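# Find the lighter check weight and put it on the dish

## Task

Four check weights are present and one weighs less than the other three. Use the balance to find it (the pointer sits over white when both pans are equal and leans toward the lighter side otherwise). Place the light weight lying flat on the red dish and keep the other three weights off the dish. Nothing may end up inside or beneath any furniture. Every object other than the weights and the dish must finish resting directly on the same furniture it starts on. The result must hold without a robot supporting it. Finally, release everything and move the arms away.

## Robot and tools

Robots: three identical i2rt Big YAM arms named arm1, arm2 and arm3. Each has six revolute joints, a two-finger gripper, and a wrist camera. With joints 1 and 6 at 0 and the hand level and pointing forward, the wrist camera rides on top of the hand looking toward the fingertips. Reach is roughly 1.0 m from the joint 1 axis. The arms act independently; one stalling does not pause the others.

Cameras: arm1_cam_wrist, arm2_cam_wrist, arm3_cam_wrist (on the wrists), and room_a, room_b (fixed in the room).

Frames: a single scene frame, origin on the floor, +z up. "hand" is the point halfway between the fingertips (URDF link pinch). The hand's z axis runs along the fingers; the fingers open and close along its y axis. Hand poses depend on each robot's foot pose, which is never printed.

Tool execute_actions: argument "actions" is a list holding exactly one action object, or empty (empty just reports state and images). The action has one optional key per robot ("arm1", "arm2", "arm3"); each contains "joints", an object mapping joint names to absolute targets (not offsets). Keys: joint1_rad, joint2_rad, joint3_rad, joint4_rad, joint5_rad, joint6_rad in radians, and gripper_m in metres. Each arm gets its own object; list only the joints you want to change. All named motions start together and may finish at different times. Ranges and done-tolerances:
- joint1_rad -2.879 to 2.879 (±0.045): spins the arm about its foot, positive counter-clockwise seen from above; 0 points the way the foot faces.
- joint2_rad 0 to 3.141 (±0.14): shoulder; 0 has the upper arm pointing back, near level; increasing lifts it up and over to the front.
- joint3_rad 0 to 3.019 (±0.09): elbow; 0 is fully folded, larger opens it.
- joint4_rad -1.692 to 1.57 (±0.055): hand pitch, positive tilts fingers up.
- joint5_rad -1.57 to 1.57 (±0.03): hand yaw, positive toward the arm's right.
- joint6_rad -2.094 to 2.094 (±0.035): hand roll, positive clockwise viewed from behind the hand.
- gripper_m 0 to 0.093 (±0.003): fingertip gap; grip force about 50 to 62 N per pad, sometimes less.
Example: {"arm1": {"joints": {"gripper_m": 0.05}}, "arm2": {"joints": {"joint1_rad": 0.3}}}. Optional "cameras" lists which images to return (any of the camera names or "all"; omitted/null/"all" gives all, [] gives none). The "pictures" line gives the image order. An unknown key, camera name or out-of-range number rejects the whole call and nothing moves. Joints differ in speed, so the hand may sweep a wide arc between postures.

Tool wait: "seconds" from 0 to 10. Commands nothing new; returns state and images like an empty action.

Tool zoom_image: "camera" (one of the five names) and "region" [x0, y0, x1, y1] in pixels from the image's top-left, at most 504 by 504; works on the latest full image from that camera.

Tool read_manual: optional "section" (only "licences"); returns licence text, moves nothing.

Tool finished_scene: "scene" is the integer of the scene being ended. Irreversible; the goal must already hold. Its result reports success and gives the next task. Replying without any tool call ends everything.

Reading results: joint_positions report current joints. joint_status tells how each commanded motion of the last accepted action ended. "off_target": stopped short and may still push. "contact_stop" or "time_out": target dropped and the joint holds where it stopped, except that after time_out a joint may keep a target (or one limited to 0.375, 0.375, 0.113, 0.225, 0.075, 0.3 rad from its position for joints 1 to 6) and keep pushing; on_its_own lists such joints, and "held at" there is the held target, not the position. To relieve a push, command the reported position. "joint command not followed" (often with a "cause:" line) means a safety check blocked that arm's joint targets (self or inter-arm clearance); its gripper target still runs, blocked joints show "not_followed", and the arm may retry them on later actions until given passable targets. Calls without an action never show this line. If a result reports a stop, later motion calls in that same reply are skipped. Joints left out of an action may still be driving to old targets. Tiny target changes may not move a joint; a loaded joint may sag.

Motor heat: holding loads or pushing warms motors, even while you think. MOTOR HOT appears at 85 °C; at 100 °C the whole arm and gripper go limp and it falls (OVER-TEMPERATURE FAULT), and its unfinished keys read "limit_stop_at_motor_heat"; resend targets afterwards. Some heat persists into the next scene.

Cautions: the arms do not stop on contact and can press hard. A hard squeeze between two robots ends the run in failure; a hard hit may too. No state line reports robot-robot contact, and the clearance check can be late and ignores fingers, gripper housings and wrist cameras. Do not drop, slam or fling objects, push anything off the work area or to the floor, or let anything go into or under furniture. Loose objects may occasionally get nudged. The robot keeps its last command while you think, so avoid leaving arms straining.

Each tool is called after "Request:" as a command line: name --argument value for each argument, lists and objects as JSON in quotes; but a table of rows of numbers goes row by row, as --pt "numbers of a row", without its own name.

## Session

Request:
execute_actions --actions '[]'

Scene clock: 0.00 s.
arm1.joint_positions: joint1_rad=-0.562 joint2_rad=+0.272 joint3_rad=+1.606 joint4_rad=-1.424 joint5_rad=+0.144 joint6_rad=+0.017 gripper_m=+0.095
arm1.joint_status: not commanded
arm1.hand: x=+0.1309 y=-0.9970 z=+1.4725 quat_wxyz=(+0.217, -0.703, +0.237, +0.634) (m; scene frame)
arm2.joint_positions: joint1_rad=+0.626 joint2_rad=+0.588 joint3_rad=+1.687 joint4_rad=-1.602 joint5_rad=+0.217 joint6_rad=-0.204 gripper_m=+0.095
arm2.joint_status: not commanded
arm2.hand: x=+0.2175 y=+0.2064 z=+1.5505 quat_wxyz=(-0.494, +0.464, -0.723, -0.135) (m; scene frame)
arm3.joint_positions: joint1_rad=-0.165 joint2_rad=+0.463 joint3_rad=+1.645 joint4_rad=-1.545 joint5_rad=+0.242 joint6_rad=+0.044 gripper_m=+0.094
arm3.joint_status: not commanded
arm3.hand: x=-0.1482 y=+0.9036 z=+1.4115 quat_wxyz=(-0.568, +0.043, -0.822, +0.004) (m; scene frame)
pictures: arm1_cam_wrist, arm2_cam_wrist, arm3_cam_wrist, room_a, room_b
Images, in order (width x height): arm1_cam_wrist 616x616, arm2_cam_wrist 616x616, arm3_cam_wrist 616x616, room_a 896x504, room_b 896x504.

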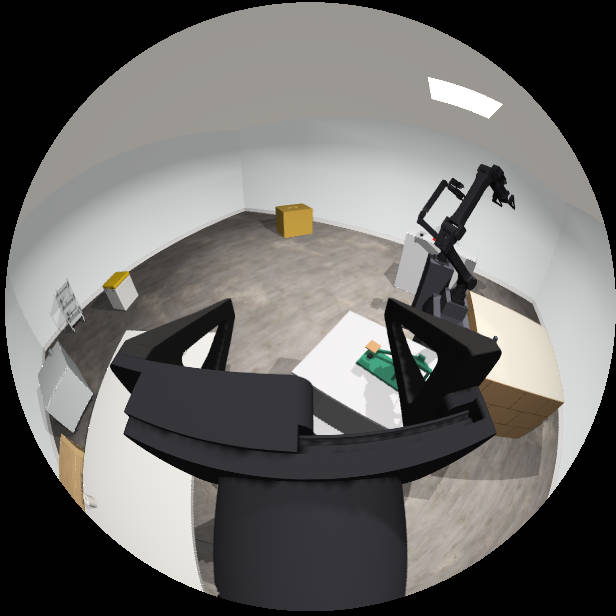

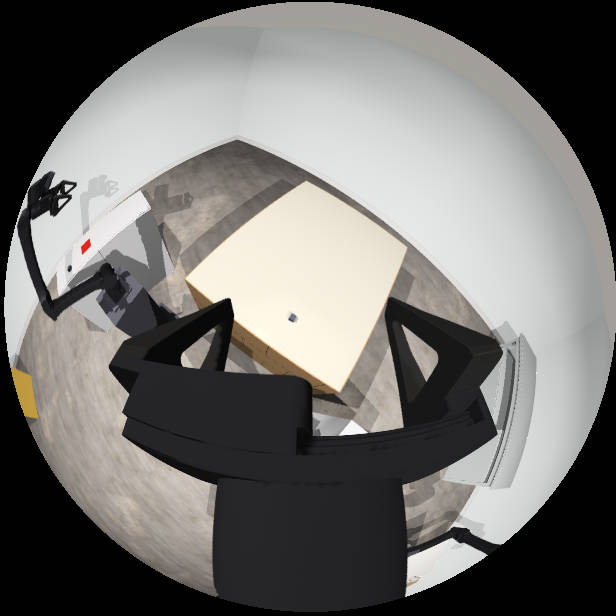

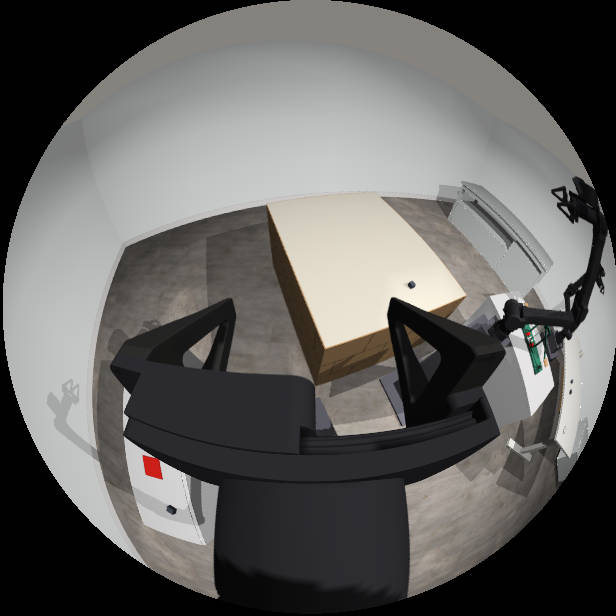

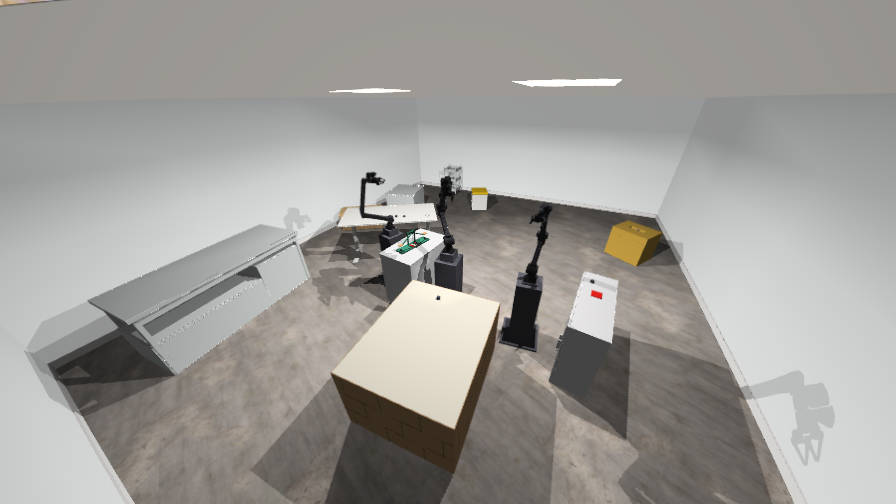

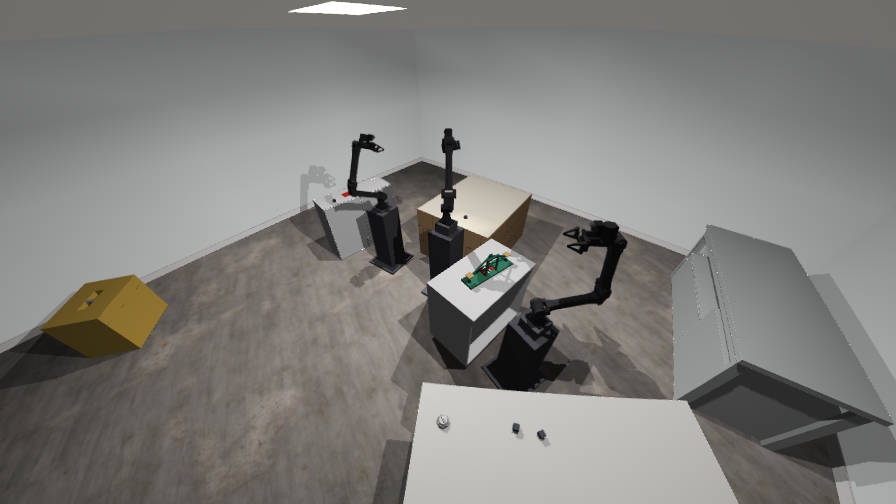

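Request:
execute_actions --actions '[{"arm1":{"joints":{"joint1_rad":1.1,"joint2_rad":1.7,"joint3_rad":1.7,"joint4_rad":-1.57,"joint5_rad":0,"joint6_rad":0}},"arm2":{"joints":{"joint1_rad":0.3,"joint2_rad":1.7,"joint3_rad":1.7,"joint4_rad":-1.57,"joint5_rad":0,"joint6_rad":0}}}]' --cameras '["arm1_cam_wrist","arm2_cam_wrist"]'

Scene clock: 3.77 s.
arm1.joint_positions: joint1_rad=+1.105 joint2_rad=+1.685 joint3_rad=+1.685 joint4_rad=-1.556 joint5_rad=+0.000 joint6_rad=+0.013 gripper_m=+0.095
arm1.joint_status: all done
arm1.hand: x=-0.0773 y=-1.4979 z=+1.0766 quat_wxyz=(-0.009, -0.841, -0.541, +0.001) (m; scene frame)
arm2.joint_positions: joint1_rad=+0.305 joint2_rad=+1.700 joint3_rad=+1.687 joint4_rad=-1.576 joint5_rad=+0.003 joint6_rad=-0.009 gripper_m=+0.095
arm2.joint_status: all done
arm2.hand: x=+0.4933 y=+0.4644 z=+1.1736 quat_wxyz=(+0.014, +0.372, -0.928, -0.001) (m; scene frame)
arm3.joint_positions: joint1_rad=-0.165 joint2_rad=+0.463 joint3_rad=+1.645 joint4_rad=-1.545 joint5_rad=+0.242 joint6_rad=+0.044 gripper_m=+0.094
arm3.joint_status: not commanded
arm3.hand: x=-0.1482 y=+0.9036 z=+1.4115 quat_wxyz=(-0.568, +0.043, -0.822, +0.004) (m; scene frame)
pictures: arm1_cam_wrist, arm2_cam_wrist
Images, in order (width x height): arm1_cam_wrist 616x616, arm2_cam_wrist 616x616.

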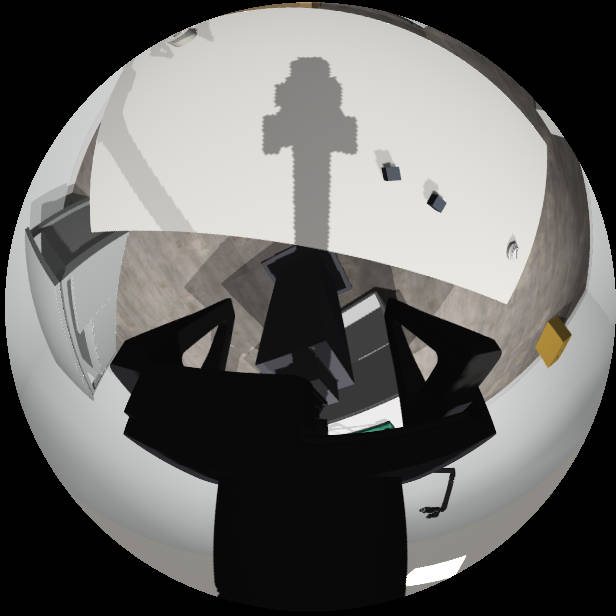

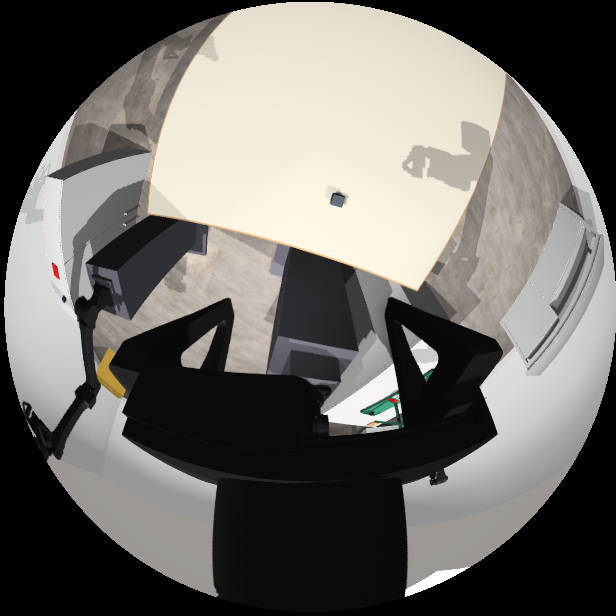

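Request:
execute_actions --actions '[{"arm1":{"joints":{"joint1_rad":0.88,"joint2_rad":2.25,"joint3_rad":1.9,"joint4_rad":-1.22}},"arm2":{"joints":{"joint1_rad":0.24,"joint2_rad":2.6,"joint3_rad":1.9,"joint4_rad":-0.87}}}]' --cameras '["arm1_cam_wrist","arm2_cam_wrist"]'

Scene clock: 6.97 s.
arm1.joint_positions: joint1_rad=+0.884 joint2_rad=+2.267 joint3_rad=+1.880 joint4_rad=-1.233 joint5_rad=+0.000 joint6_rad=+0.013 gripper_m=+0.095
arm1.joint_status: all done
arm1.hand: x=-0.2557 y=-1.5539 z=+0.8089 quat_wxyz=(+0.007, -0.895, -0.445, -0.028) (m; scene frame)
arm2.joint_positions: joint1_rad=+0.235 joint2_rad=+2.578 joint3_rad=+1.891 joint4_rad=-0.882 joint5_rad=+0.001 joint6_rad=-0.009 gripper_m=+0.095
arm2.joint_status: all done
arm2.hand: x=+0.6327 y=+0.5405 z=+0.7122 quat_wxyz=(+0.005, +0.339, -0.941, -0.005) (m; scene frame)
arm3.joint_positions: joint1_rad=-0.165 joint2_rad=+0.463 joint3_rad=+1.645 joint4_rad=-1.545 joint5_rad=+0.242 joint6_rad=+0.044 gripper_m=+0.094
arm3.joint_status: not commanded
arm3.hand: x=-0.1482 y=+0.9036 z=+1.4115 quat_wxyz=(-0.568, +0.043, -0.822, +0.004) (m; scene frame)
pictures: arm1_cam_wrist, arm2_cam_wrist
Images, in order (width x height): arm1_cam_wrist 616x616, arm2_cam_wrist 616x616.

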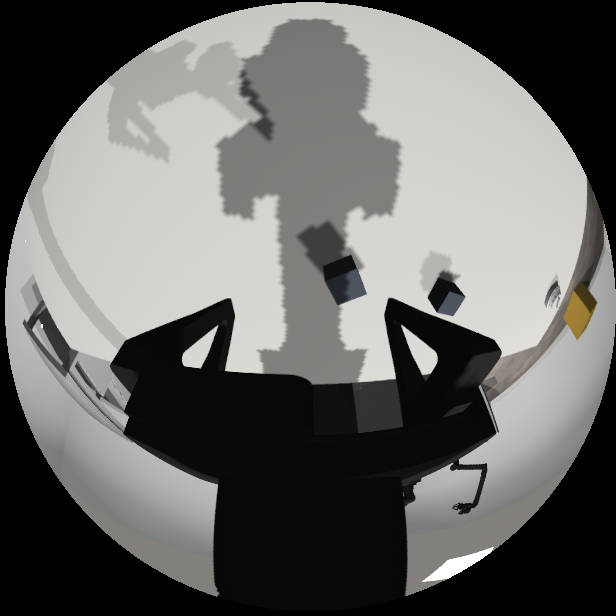

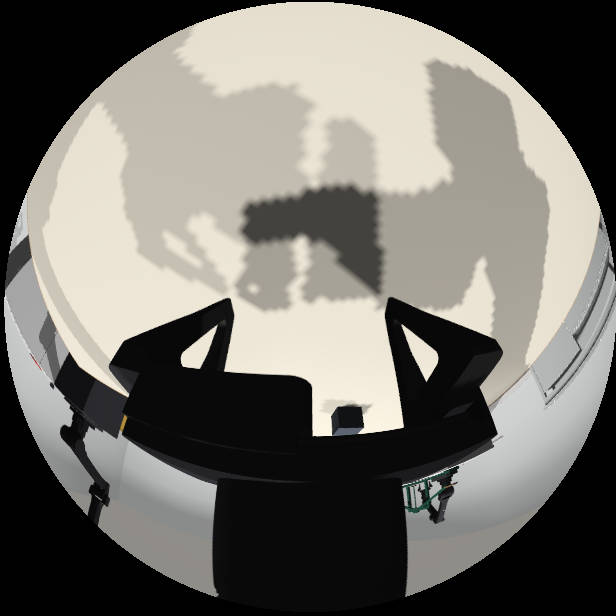

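Request:
execute_actions --actions '[{"arm1":{"joints":{"joint1_rad":0.84,"joint6_rad":-0.35,"joint2_rad":2.33,"joint3_rad":1.88,"joint4_rad":-1.12}},"arm2":{"joints":{"joint1_rad":0.2,"joint2_rad":2.38,"joint3_rad":1.58,"joint4_rad":-0.77}}}]' --cameras '["arm1_cam_wrist","arm2_cam_wrist"]'

Scene clock: 9.63 s.
arm1.joint_positions: joint1_rad=+0.835 joint2_rad=+2.293 joint3_rad=+1.880 joint4_rad=-1.136 joint5_rad=+0.000 joint6_rad=-0.334 gripper_m=+0.095
arm1.joint_status: all done
arm1.hand: x=-0.2932 y=-1.5498 z=+0.7915 quat_wxyz=(-0.008, -0.819, -0.574, +0.005) (m; scene frame)
arm2.joint_positions: joint1_rad=+0.200 joint2_rad=+2.363 joint3_rad=+1.590 joint4_rad=-0.785 joint5_rad=+0.001 joint6_rad=-0.009 gripper_m=+0.095
arm2.joint_status: all done
arm2.hand: x=+0.6017 y=+0.4864 z=+0.7611 quat_wxyz=(+0.000, +0.323, -0.947, -0.007) (m; scene frame)
arm3.joint_positions: joint1_rad=-0.165 joint2_rad=+0.463 joint3_rad=+1.645 joint4_rad=-1.545 joint5_rad=+0.242 joint6_rad=+0.044 gripper_m=+0.094
arm3.joint_status: not commanded
arm3.hand: x=-0.1482 y=+0.9036 z=+1.4115 quat_wxyz=(-0.568, +0.043, -0.822, +0.004) (m; scene frame)
pictures: arm1_cam_wrist, arm2_cam_wrist
Images, in order (width x height): arm1_cam_wrist 616x616, arm2_cam_wrist 616x616.

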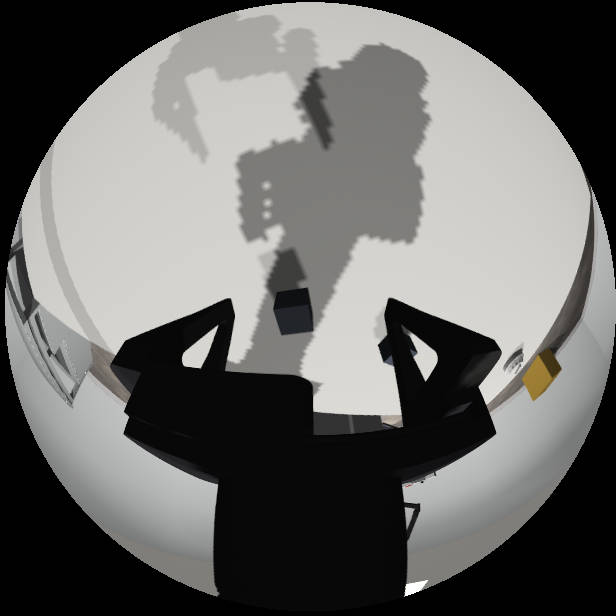

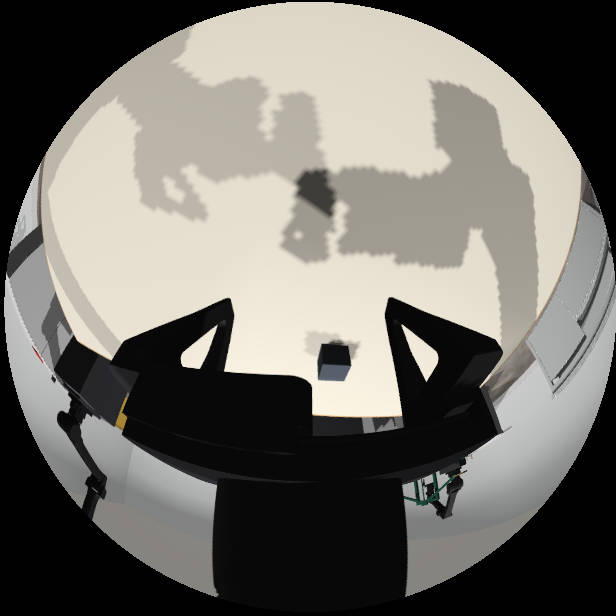

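Request:
execute_actions --actions '[{"arm1":{"joints":{"joint1_rad":0.85,"joint2_rad":2.28,"joint3_rad":1.78,"joint4_rad":-1.07}},"arm2":{"joints":{"joint2_rad":2.28,"joint3_rad":1.44,"joint4_rad":-0.73}}}]' --cameras '["arm1_cam_wrist","arm2_cam_wrist"]'

Scene clock: 12.30 s.
arm1.joint_positions: joint1_rad=+0.844 joint2_rad=+2.291 joint3_rad=+1.778 joint4_rad=-1.085 joint5_rad=+0.000 joint6_rad=-0.335 gripper_m=+0.095
arm1.joint_status: all done
arm1.hand: x=-0.2698 y=-1.5303 z=+0.7580 quat_wxyz=(-0.001, -0.816, -0.577, -0.018) (m; scene frame)
arm2.joint_positions: joint1_rad=+0.200 joint2_rad=+2.287 joint3_rad=+1.450 joint4_rad=-0.744 joint5_rad=+0.001 joint6_rad=-0.009 gripper_m=+0.095
arm2.joint_status: all done
arm2.hand: x=+0.5692 y=+0.4617 z=+0.7676 quat_wxyz=(+0.011, +0.323, -0.946, -0.003) (m; scene frame)
arm3.joint_positions: joint1_rad=-0.165 joint2_rad=+0.463 joint3_rad=+1.645 joint4_rad=-1.545 joint5_rad=+0.242 joint6_rad=+0.044 gripper_m=+0.094
arm3.joint_status: not commanded
arm3.hand: x=-0.1482 y=+0.9036 z=+1.4115 quat_wxyz=(-0.568, +0.043, -0.822, +0.004) (m; scene frame)
pictures: arm1_cam_wrist, arm2_cam_wrist
Images, in order (width x height): arm1_cam_wrist 616x616, arm2_cam_wrist 616x616.

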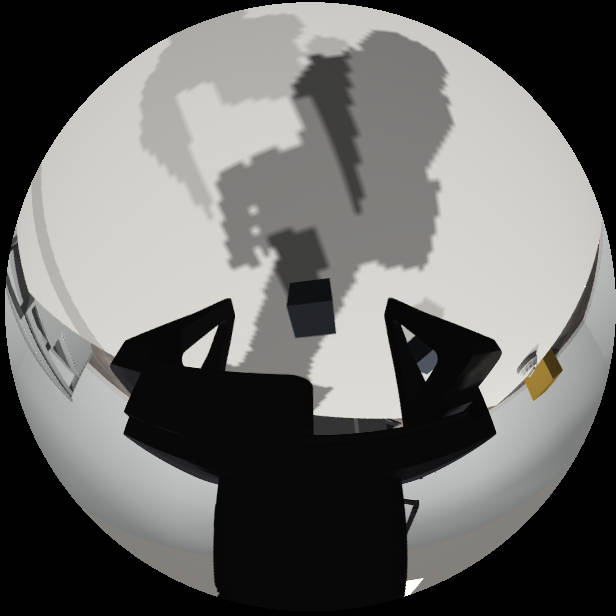

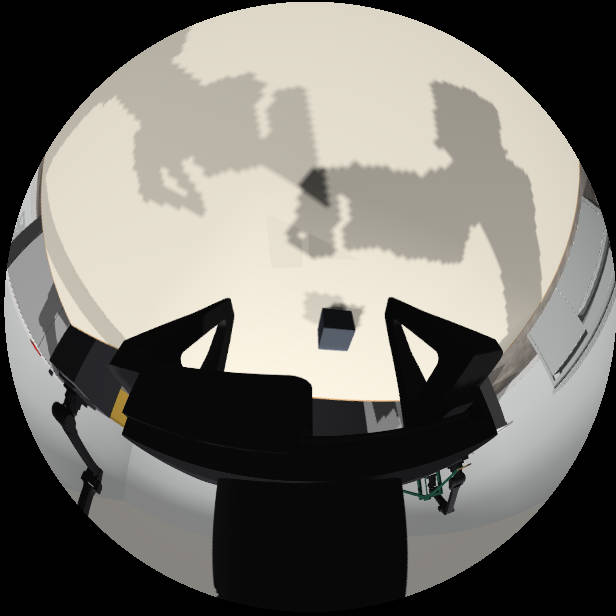

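Request:
execute_actions --actions '[{"arm1":{"joints":{"gripper_m":0.06,"joint2_rad":2.36,"joint3_rad":1.79,"joint4_rad":-1.02}},"arm2":{"joints":{"joint1_rad":0.17,"joint2_rad":2.24,"joint3_rad":1.33,"joint4_rad":-0.67}}}]' --cameras '["arm1_cam_wrist","arm2_cam_wrist"]'

Scene clock: 14.17 s.
arm1.joint_positions: joint1_rad=+0.844 joint2_rad=+2.326 joint3_rad=+1.778 joint4_rad=-1.035 joint5_rad=+0.000 joint6_rad=-0.336 gripper_m=+0.060
arm1.joint_status: all done
arm1.hand: x=-0.2726 y=-1.5342 z=+0.7356 quat_wxyz=(-0.003, -0.816, -0.578, -0.011) (m; scene frame)
arm2.joint_positions: joint1_rad=+0.174 joint2_rad=+2.242 joint3_rad=+1.337 joint4_rad=-0.685 joint5_rad=+0.001 joint6_rad=-0.009 gripper_m=+0.095
arm2.joint_status: all done
arm2.hand: x=+0.5512 y=+0.4302 z=+0.7645 quat_wxyz=(+0.015, +0.310, -0.951, -0.002) (m; scene frame)
arm3.joint_positions: joint1_rad=-0.165 joint2_rad=+0.463 joint3_rad=+1.645 joint4_rad=-1.545 joint5_rad=+0.242 joint6_rad=+0.044 gripper_m=+0.094
arm3.joint_status: not commanded
arm3.hand: x=-0.1482 y=+0.9036 z=+1.4115 quat_wxyz=(-0.568, +0.043, -0.822, +0.004) (m; scene frame)
pictures: arm1_cam_wrist, arm2_cam_wrist
Images, in order (width x height): arm1_cam_wrist 616x616, arm2_cam_wrist 616x616.

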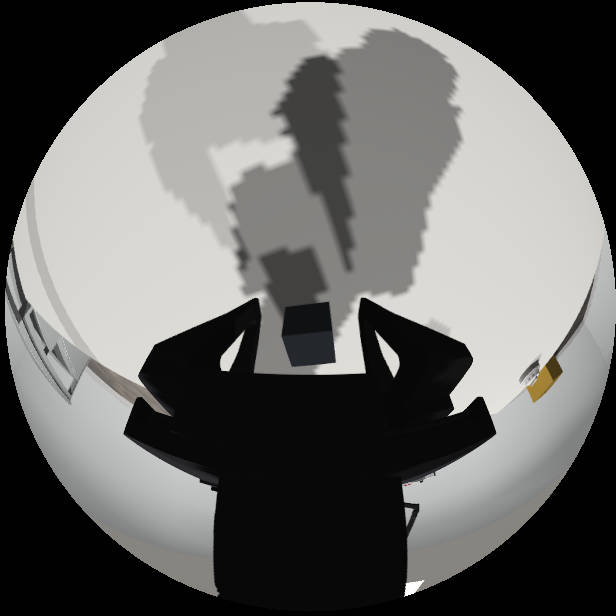

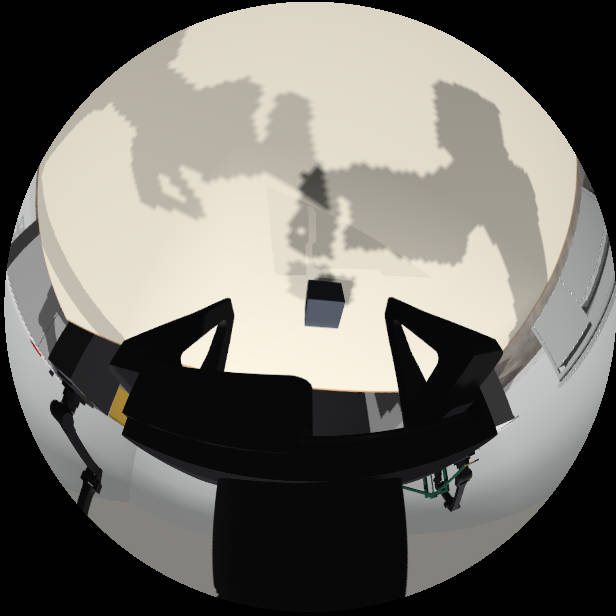

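Request:
execute_actions --actions '[{"arm1":{"joints":{"joint2_rad":2.40,"joint3_rad":1.77,"joint4_rad":-0.96}},"arm2":{"joints":{"joint2_rad":2.34,"joint3_rad":1.35,"joint4_rad":-0.6}}}]' --cameras '["arm1_cam_wrist","arm2_cam_wrist"]'

Request:
execute_actions --actions '[{"arm1":{"joints":{"gripper_m":0}},"arm2":{"joints":{"gripper_m":0}}}]' --cameras '[]'

Scene clock: 16.57 s.
arm1.joint_positions: joint1_rad=+0.843 joint2_rad=+2.352 joint3_rad=+1.778 joint4_rad=-0.973 joint5_rad=+0.000 joint6_rad=-0.337 gripper_m=+0.060
arm1.joint_status: all done
arm1.hand: x=-0.2784 y=-1.5415 z=+0.7188 quat_wxyz=(-0.008, -0.816, -0.578, +0.006) (m; scene frame)
arm2.joint_positions: joint1_rad=+0.174 joint2_rad=+2.336 joint3_rad=+1.337 joint4_rad=-0.613 joint5_rad=+0.001 joint6_rad=-0.009 gripper_m=+0.095
arm2.joint_status: all done
arm2.hand: x=+0.5406 y=+0.4235 z=+0.7157 quat_wxyz=(+0.026, +0.310, -0.950, +0.001) (m; scene frame)
arm3.joint_positions: joint1_rad=-0.165 joint2_rad=+0.463 joint3_rad=+1.645 joint4_rad=-1.545 joint5_rad=+0.242 joint6_rad=+0.044 gripper_m=+0.094
arm3.joint_status: not commanded
arm3.hand: x=-0.1482 y=+0.9036 z=+1.4115 quat_wxyz=(-0.568, +0.043, -0.822, +0.004) (m; scene frame)
pictures: arm1_cam_wrist, arm2_cam_wrist
Images, in order (width x height): arm1_cam_wrist 616x616, arm2_cam_wrist 616x616.

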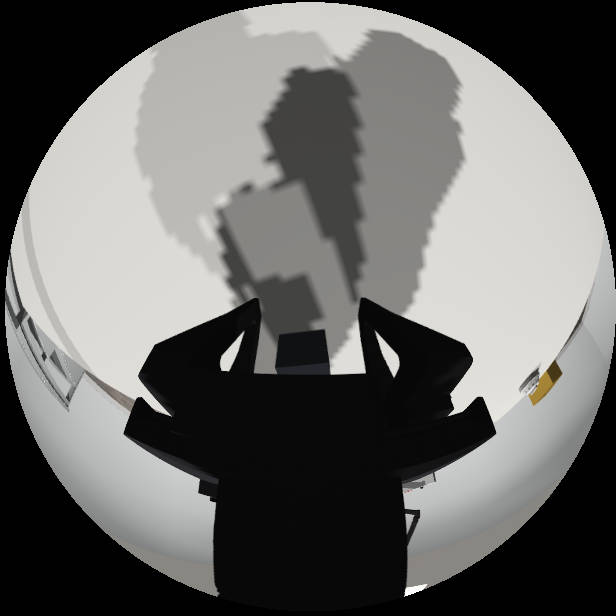

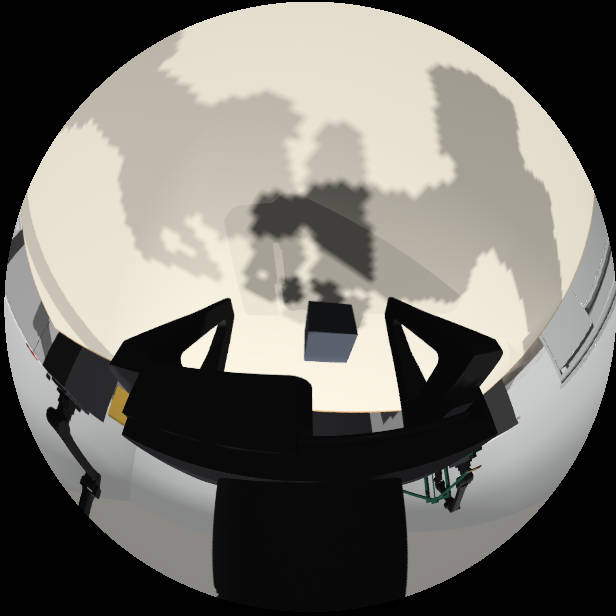

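Scene clock: 17.30 s.
arm1.joint_positions: joint1_rad=+0.856 joint2_rad=+2.352 joint3_rad=+1.778 joint4_rad=-0.973 joint5_rad=-0.005 joint6_rad=-0.337 gripper_m=+0.001
arm1.joint_status: all done
arm1.hand: x=-0.2712 y=-1.5473 z=+0.7189 quat_wxyz=(-0.011, -0.812, -0.583, +0.005) (m; scene frame)
arm2.joint_positions: joint1_rad=+0.174 joint2_rad=+2.336 joint3_rad=+1.337 joint4_rad=-0.613 joint5_rad=+0.001 joint6_rad=-0.008 gripper_m=+0.001
arm2.joint_status: all done
arm2.hand: x=+0.5406 y=+0.4235 z=+0.7157 quat_wxyz=(+0.026, +0.310, -0.950, +0.001) (m; scene frame)
arm3.joint_positions: joint1_rad=-0.165 joint2_rad=+0.463 joint3_rad=+1.645 joint4_rad=-1.545 joint5_rad=+0.242 joint6_rad=+0.044 gripper_m=+0.094
arm3.joint_status: not commanded
arm3.hand: x=-0.1482 y=+0.9036 z=+1.4115 quat_wxyz=(-0.568, +0.043, -0.822, +0.004) (m; scene frame)
pictures: none
No camera images: the call's "cameras" was empty. Leave "cameras" out to get every camera's image.

Request:
execute_actions --actions '[{"arm1":{"joints":{"gripper_m":0.07,"joint2_rad":2.27,"joint3_rad":1.72,"joint4_rad":-1.02}},"arm2":{"joints":{"gripper_m":0.09,"joint2_rad":2.28,"joint3_rad":1.28,"joint4_rad":-0.58}}}]' --cameras '["arm1_cam_wrist","arm2_cam_wrist"]'

Scene clock: 20.10 s.
arm1.joint_positions: joint1_rad=+0.851 joint2_rad=+2.286 joint3_rad=+1.721 joint4_rad=-1.008 joint5_rad=+0.003 joint6_rad=-0.337 gripper_m=+0.070
arm1.joint_status: all done
arm1.hand: x=-0.2633 y=-1.5289 z=+0.7426 quat_wxyz=(-0.003, -0.814, -0.581, -0.006) (m; scene frame)
arm2.joint_positions: joint1_rad=+0.174 joint2_rad=+2.285 joint3_rad=+1.289 joint4_rad=-0.593 joint5_rad=+0.001 joint6_rad=-0.008 gripper_m=+0.090
arm2.joint_status: all done
arm2.hand: x=+0.5367 y=+0.4204 z=+0.7319 quat_wxyz=(+0.015, +0.310, -0.951, -0.002) (m; scene frame)
arm3.joint_positions: joint1_rad=-0.165 joint2_rad=+0.463 joint3_rad=+1.645 joint4_rad=-1.545 joint5_rad=+0.242 joint6_rad=+0.044 gripper_m=+0.094
arm3.joint_status: not commanded
arm3.hand: x=-0.1482 y=+0.9036 z=+1.4115 quat_wxyz=(-0.568, +0.043, -0.822, +0.004) (m; scene frame)
pictures: arm1_cam_wrist, arm2_cam_wrist
Images, in order (width x height): arm1_cam_wrist 616x616, arm2_cam_wrist 616x616.

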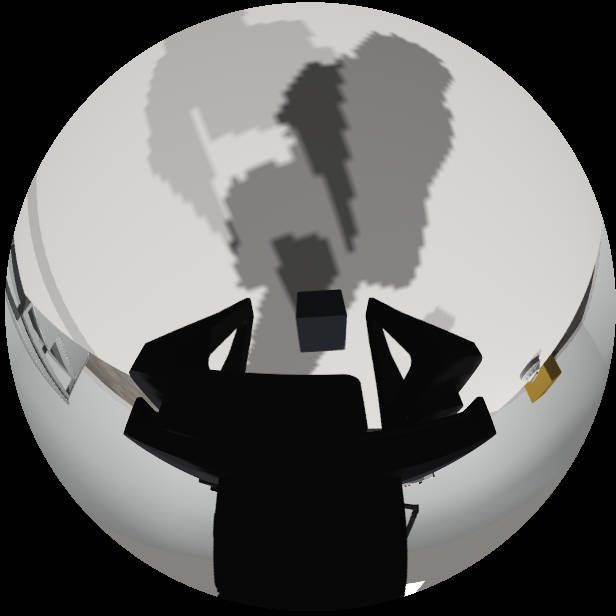

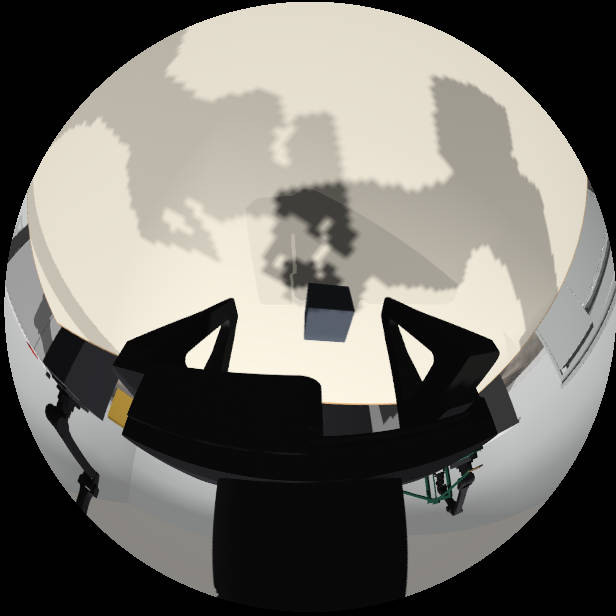

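Request:
execute_actions --actions '[{"arm1":{"joints":{"joint2_rad":2.35,"joint3_rad":1.67,"joint4_rad":-0.92}},"arm2":{"joints":{"joint1_rad":0.16,"joint2_rad":2.38,"joint3_rad":1.25,"joint4_rad":-0.48}}}]' --cameras '["arm1_cam_wrist","arm2_cam_wrist"]'

Scene clock: 22.33 s.
arm1.joint_positions: joint1_rad=+0.849 joint2_rad=+2.303 joint3_rad=+1.679 joint4_rad=-0.938 joint5_rad=+0.001 joint6_rad=-0.339 gripper_m=+0.070
arm1.joint_status: all done
arm1.hand: x=-0.2595 y=-1.5238 z=+0.7186 quat_wxyz=(-0.005, -0.814, -0.581, -0.001) (m; scene frame)
arm2.joint_positions: joint1_rad=+0.170 joint2_rad=+2.345 joint3_rad=+1.265 joint4_rad=-0.493 joint5_rad=+0.001 joint6_rad=-0.008 gripper_m=+0.090
arm2.joint_status: all done
arm2.hand: x=+0.5294 y=+0.4133 z=+0.6970 quat_wxyz=(+0.007, +0.308, -0.951, -0.005) (m; scene frame)
arm3.joint_positions: joint1_rad=-0.165 joint2_rad=+0.463 joint3_rad=+1.645 joint4_rad=-1.545 joint5_rad=+0.242 joint6_rad=+0.044 gripper_m=+0.094
arm3.joint_status: not commanded
arm3.hand: x=-0.1482 y=+0.9036 z=+1.4115 quat_wxyz=(-0.568, +0.043, -0.822, +0.004) (m; scene frame)
pictures: arm1_cam_wrist, arm2_cam_wrist
Images, in order (width x height): arm1_cam_wrist 616x616, arm2_cam_wrist 616x616.

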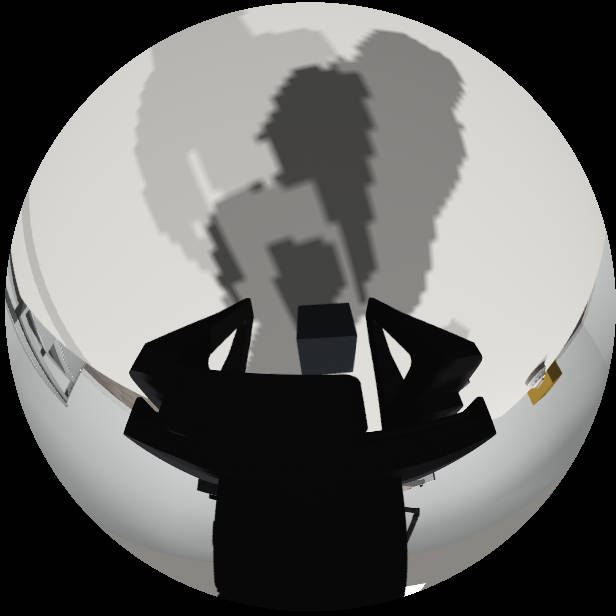

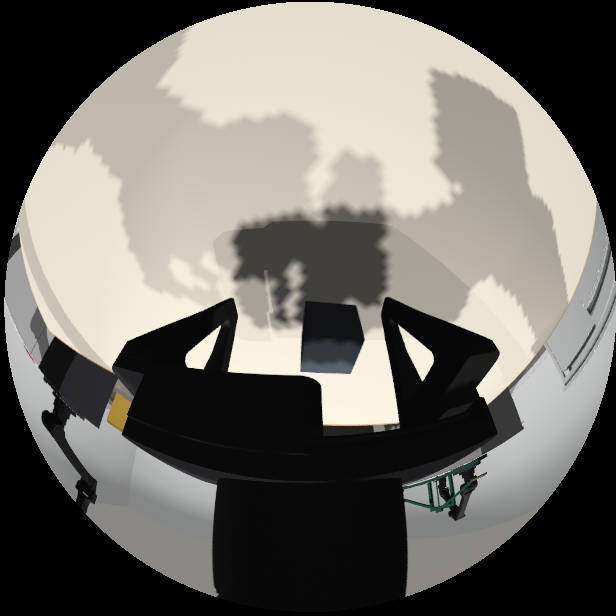

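Request:
execute_actions --actions '[{"arm1":{"joints":{"gripper_m":0}},"arm2":{"joints":{"gripper_m":0}}}]' --cameras '[]'

Scene clock: 24.00 s.
arm1.joint_positions: joint1_rad=+0.852 joint2_rad=+2.303 joint3_rad=+1.679 joint4_rad=-0.937 joint5_rad=-0.005 joint6_rad=-0.339 gripper_m=+0.030
arm1.joint_status: gripper_m off_target (ended at +0.030, target +0.000)
arm1.hand: x=-0.2574 y=-1.5257 z=+0.7186 quat_wxyz=(-0.009, -0.813, -0.582, -0.001) (m; scene frame)
arm2.joint_positions: joint1_rad=+0.170 joint2_rad=+2.345 joint3_rad=+1.265 joint4_rad=-0.492 joint5_rad=+0.002 joint6_rad=-0.007 gripper_m=+0.030
arm2.joint_status: gripper_m off_target (ended at +0.030, target +0.000)
arm2.hand: x=+0.5296 y=+0.4132 z=+0.6970 quat_wxyz=(+0.007, +0.307, -0.952, -0.004) (m; scene frame)
arm3.joint_positions: joint1_rad=-0.165 joint2_rad=+0.463 joint3_rad=+1.645 joint4_rad=-1.545 joint5_rad=+0.242 joint6_rad=+0.044 gripper_m=+0.094
arm3.joint_status: not commanded
arm3.hand: x=-0.1482 y=+0.9036 z=+1.4115 quat_wxyz=(-0.568, +0.043, -0.822, +0.004) (m; scene frame)
pictures: none
No camera images: the call's "cameras" was empty. Leave "cameras" out to get every camera's image.

Request:
execute_actions --actions '[{"arm1":{"joints":{"joint2_rad":1.7,"joint3_rad":1.7,"joint4_rad":-1.57,"joint6_rad":0}},"arm2":{"joints":{"joint2_rad":1.6,"joint3_rad":1.4,"joint4_rad":-1.37}}}]' --cameras '[]'

Request:
execute_actions --actions '[{"arm1":{"joints":{"joint1_rad":-2.13}},"arm2":{"joints":{"joint1_rad":-1.2}}}]' --cameras '["arm1_cam_wrist","arm2_cam_wrist","room_b"]'

Scene clock: 27.67 s.
arm1.joint_positions: joint1_rad=+0.852 joint2_rad=+1.698 joint3_rad=+1.689 joint4_rad=-1.558 joint5_rad=-0.003 joint6_rad=-0.015 gripper_m=+0.030
arm1.joint_status: all done
arm1.hand: x=-0.1900 y=-1.4324 z=+1.0698 quat_wxyz=(-0.006, -0.896, -0.444, -0.005) (m; scene frame)
arm2.joint_positions: joint1_rad=+0.170 joint2_rad=+1.590 joint3_rad=+1.388 joint4_rad=-1.355 joint5_rad=+0.002 joint6_rad=-0.007 gripper_m=+0.030
arm2.joint_status: all done
arm2.hand: x=+0.5030 y=+0.3871 z=+1.1117 quat_wxyz=(+0.000, +0.307, -0.952, -0.007) (m; scene frame)
arm3.joint_positions: joint1_rad=-0.165 joint2_rad=+0.463 joint3_rad=+1.645 joint4_rad=-1.545 joint5_rad=+0.242 joint6_rad=+0.044 gripper_m=+0.094
arm3.joint_status: not commanded
arm3.hand: x=-0.1482 y=+0.9036 z=+1.4115 quat_wxyz=(-0.568, +0.043, -0.822, +0.004) (m; scene frame)
pictures: none
No camera images: the call's "cameras" was empty. Leave "cameras" out to get every camera's image.

Scene clock: 30.33 s.
arm1.joint_positions: joint1_rad=-2.137 joint2_rad=+1.698 joint3_rad=+1.689 joint4_rad=-1.558 joint5_rad=+0.002 joint6_rad=-0.014 gripper_m=+0.030
arm1.joint_status: all done
arm1.hand: x=+0.3878 y=-0.5711 z=+1.0766 quat_wxyz=(+0.008, -0.510, +0.860, -0.004) (m; scene frame)
arm2.joint_positions: joint1_rad=-1.206 joint2_rad=+1.597 joint3_rad=+1.388 joint4_rad=-1.355 joint5_rad=+0.002 joint6_rad=-0.007 gripper_m=+0.030
arm2.joint_status: all done
arm2.hand: x=+0.4602 y=-0.2140 z=+1.1054 quat_wxyz=(+0.006, -0.367, -0.930, +0.002) (m; scene frame)
arm3.joint_positions: joint1_rad=-0.165 joint2_rad=+0.463 joint3_rad=+1.645 joint4_rad=-1.545 joint5_rad=+0.242 joint6_rad=+0.044 gripper_m=+0.094
arm3.joint_status: not commanded
arm3.hand: x=-0.1482 y=+0.9036 z=+1.4115 quat_wxyz=(-0.568, +0.043, -0.822, +0.004) (m; scene frame)
pictures: arm1_cam_wrist, arm2_cam_wrist, room_b
Images, in order (width x height): arm1_cam_wrist 616x616, arm2_cam_wrist 616x616, room_b 896x504.

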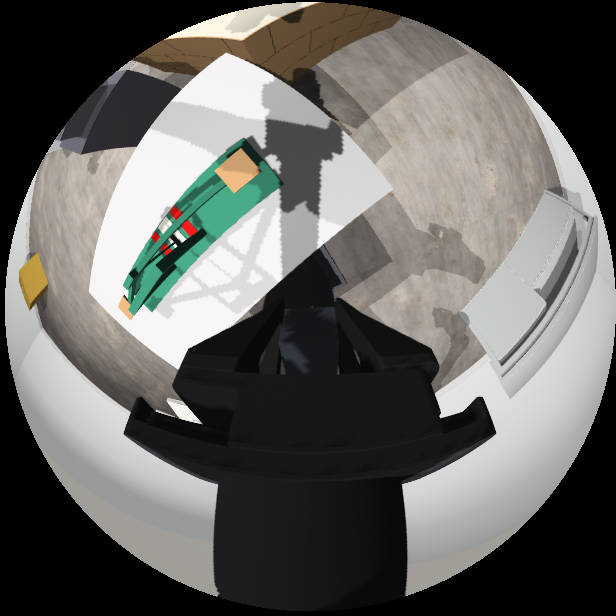

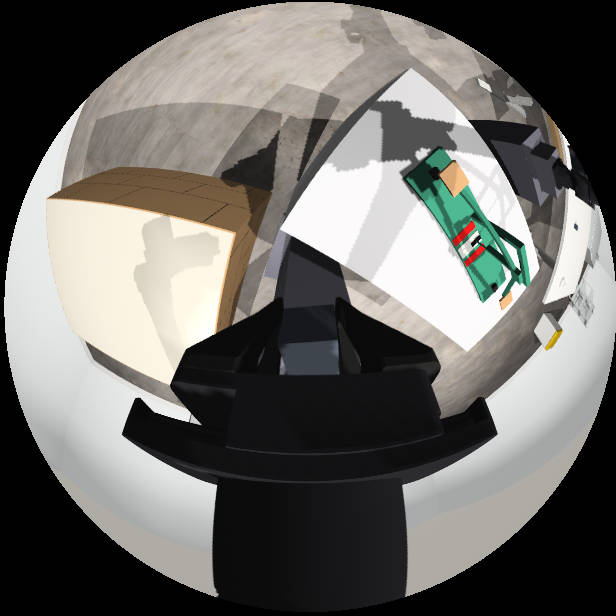

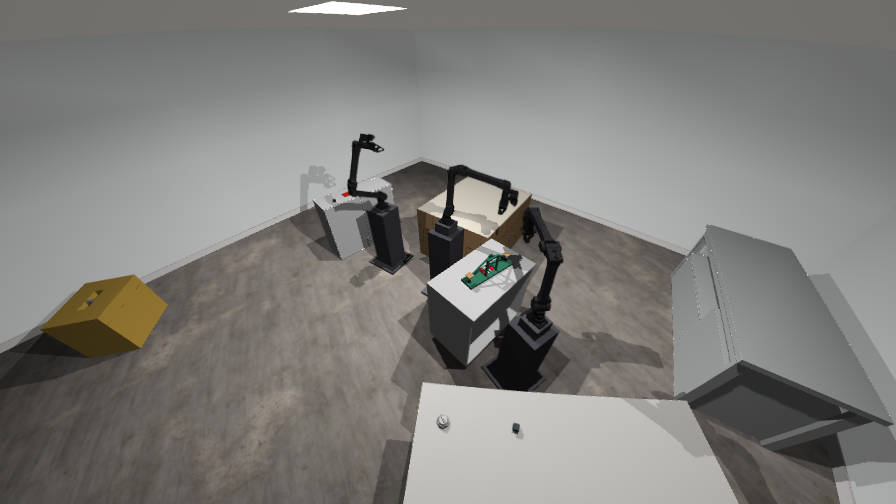

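Request:
execute_actions --actions '[{"arm1":{"joints":{"joint1_rad":-1.95,"joint2_rad":2.0,"joint3_rad":1.9,"joint4_rad":-1.47}}}]'

Scene clock: 37.37 s.
arm1.joint_positions: joint1_rad=-1.952 joint2_rad=+2.021 joint3_rad=+1.855 joint4_rad=-1.475 joint5_rad=-0.002 joint6_rad=-0.014 gripper_m=+0.030
arm1.joint_status: all done
arm1.hand: x=+0.3297 y=-0.4493 z=+0.9610 quat_wxyz=(-0.024, -0.587, +0.809, -0.024) (m; scene frame)
arm2.joint_positions: joint1_rad=-1.206 joint2_rad=+1.597 joint3_rad=+1.388 joint4_rad=-1.355 joint5_rad=+0.002 joint6_rad=-0.007 gripper_m=+0.030
arm2.joint_status: not commanded
arm2.hand: x=+0.4602 y=-0.2140 z=+1.1054 quat_wxyz=(+0.006, -0.367, -0.930, +0.002) (m; scene frame)
arm3.joint_positions: joint1_rad=-0.165 joint2_rad=+0.463 joint3_rad=+1.645 joint4_rad=-1.545 joint5_rad=+0.242 joint6_rad=+0.044 gripper_m=+0.094
arm3.joint_status: not commanded
arm3.hand: x=-0.1482 y=+0.9036 z=+1.4115 quat_wxyz=(-0.568, +0.043, -0.822, +0.004) (m; scene frame)
pictures: arm1_cam_wrist, arm2_cam_wrist, arm3_cam_wrist, room_a, room_b
Images, in order (width x height): arm1_cam_wrist 616x616, arm2_cam_wrist 616x616, arm3_cam_wrist 616x616, room_a 896x504, room_b 896x504.

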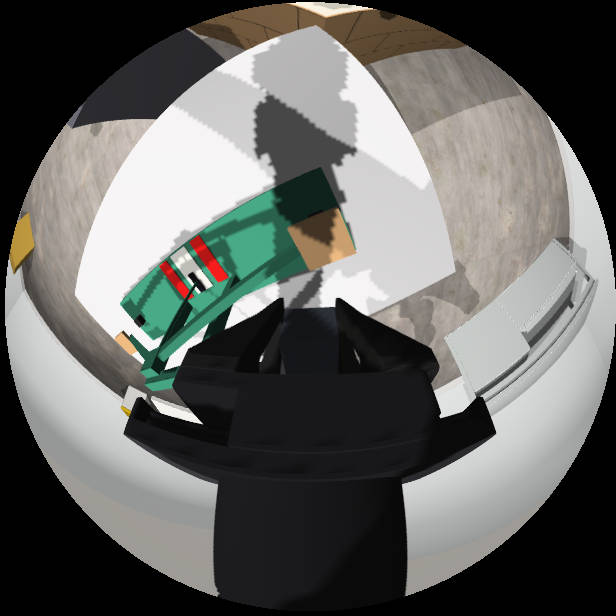

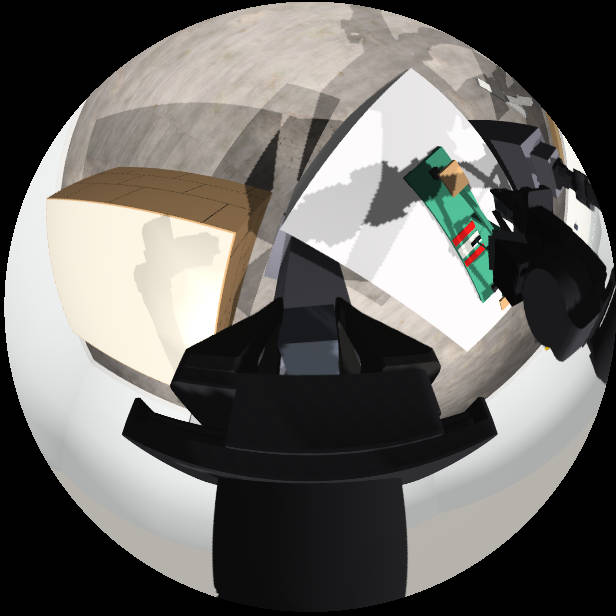

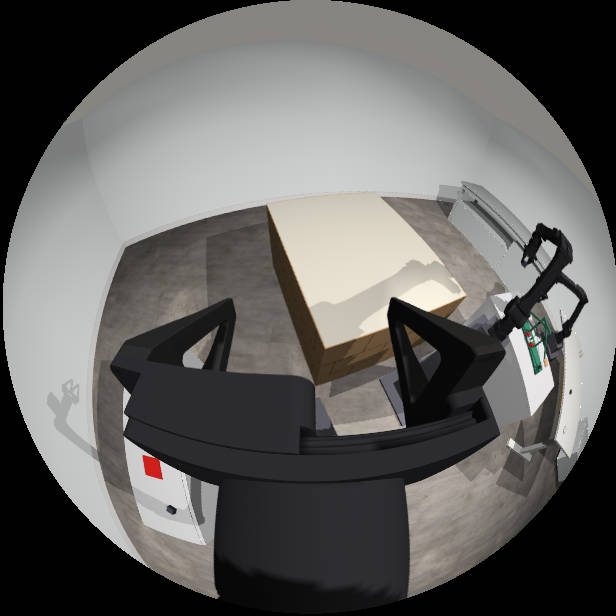

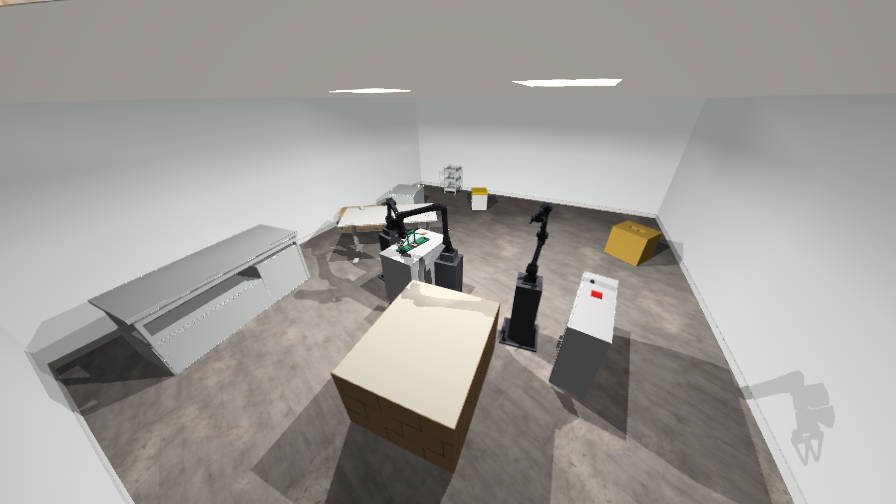

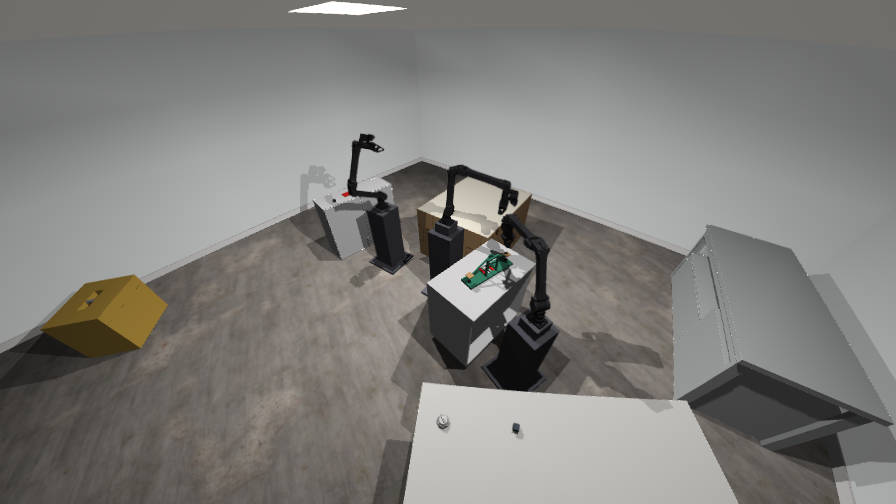

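Go further out and lower.

Request:
execute_actions --actions '[{"arm1":{"joints":{"joint1_rad":-1.97,"joint2_rad":2.3,"joint3_rad":2.1,"joint4_rad":-1.37}}}]' --cameras '["arm1_cam_wrist","room_b"]'

Scene clock: 39.47 s.
arm1.joint_positions: joint1_rad=-1.964 joint2_rad=+2.320 joint3_rad=+2.062 joint4_rad=-1.376 joint5_rad=-0.002 joint6_rad=-0.014 gripper_m=+0.030
arm1.joint_status: all done
arm1.hand: x=+0.3636 y=-0.3800 z=+0.8467 quat_wxyz=(-0.021, -0.582, +0.813, -0.022) (m; scene frame)
arm2.joint_positions: joint1_rad=-1.206 joint2_rad=+1.597 joint3_rad=+1.388 joint4_rad=-1.355 joint5_rad=+0.002 joint6_rad=-0.007 gripper_m=+0.030
arm2.joint_status: not commanded
arm2.hand: x=+0.4602 y=-0.2140 z=+1.1054 quat_wxyz=(+0.006, -0.367, -0.930, +0.002) (m; scene frame)
arm3.joint_positions: joint1_rad=-0.165 joint2_rad=+0.463 joint3_rad=+1.645 joint4_rad=-1.545 joint5_rad=+0.242 joint6_rad=+0.044 gripper_m=+0.094
arm3.joint_status: not commanded
arm3.hand: x=-0.1482 y=+0.9036 z=+1.4115 quat_wxyz=(-0.568, +0.043, -0.822, +0.004) (m; scene frame)
pictures: arm1_cam_wrist, room_b
Images, in order (width x height): arm1_cam_wrist 616x616, room_b 896x504.

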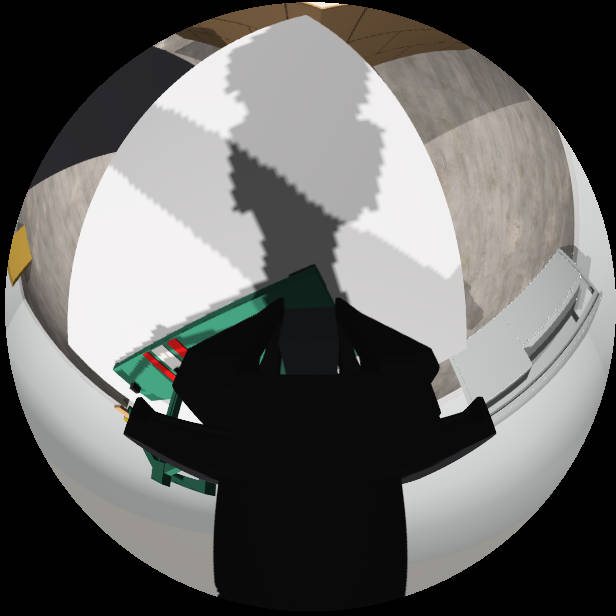

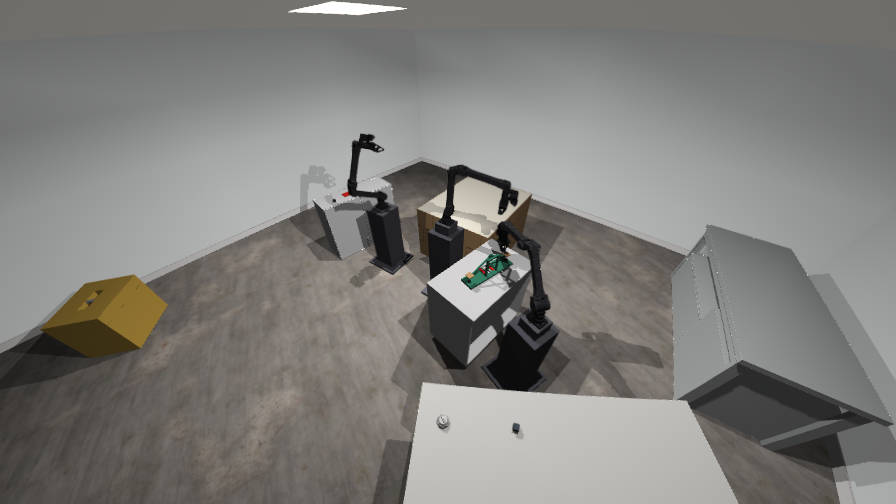

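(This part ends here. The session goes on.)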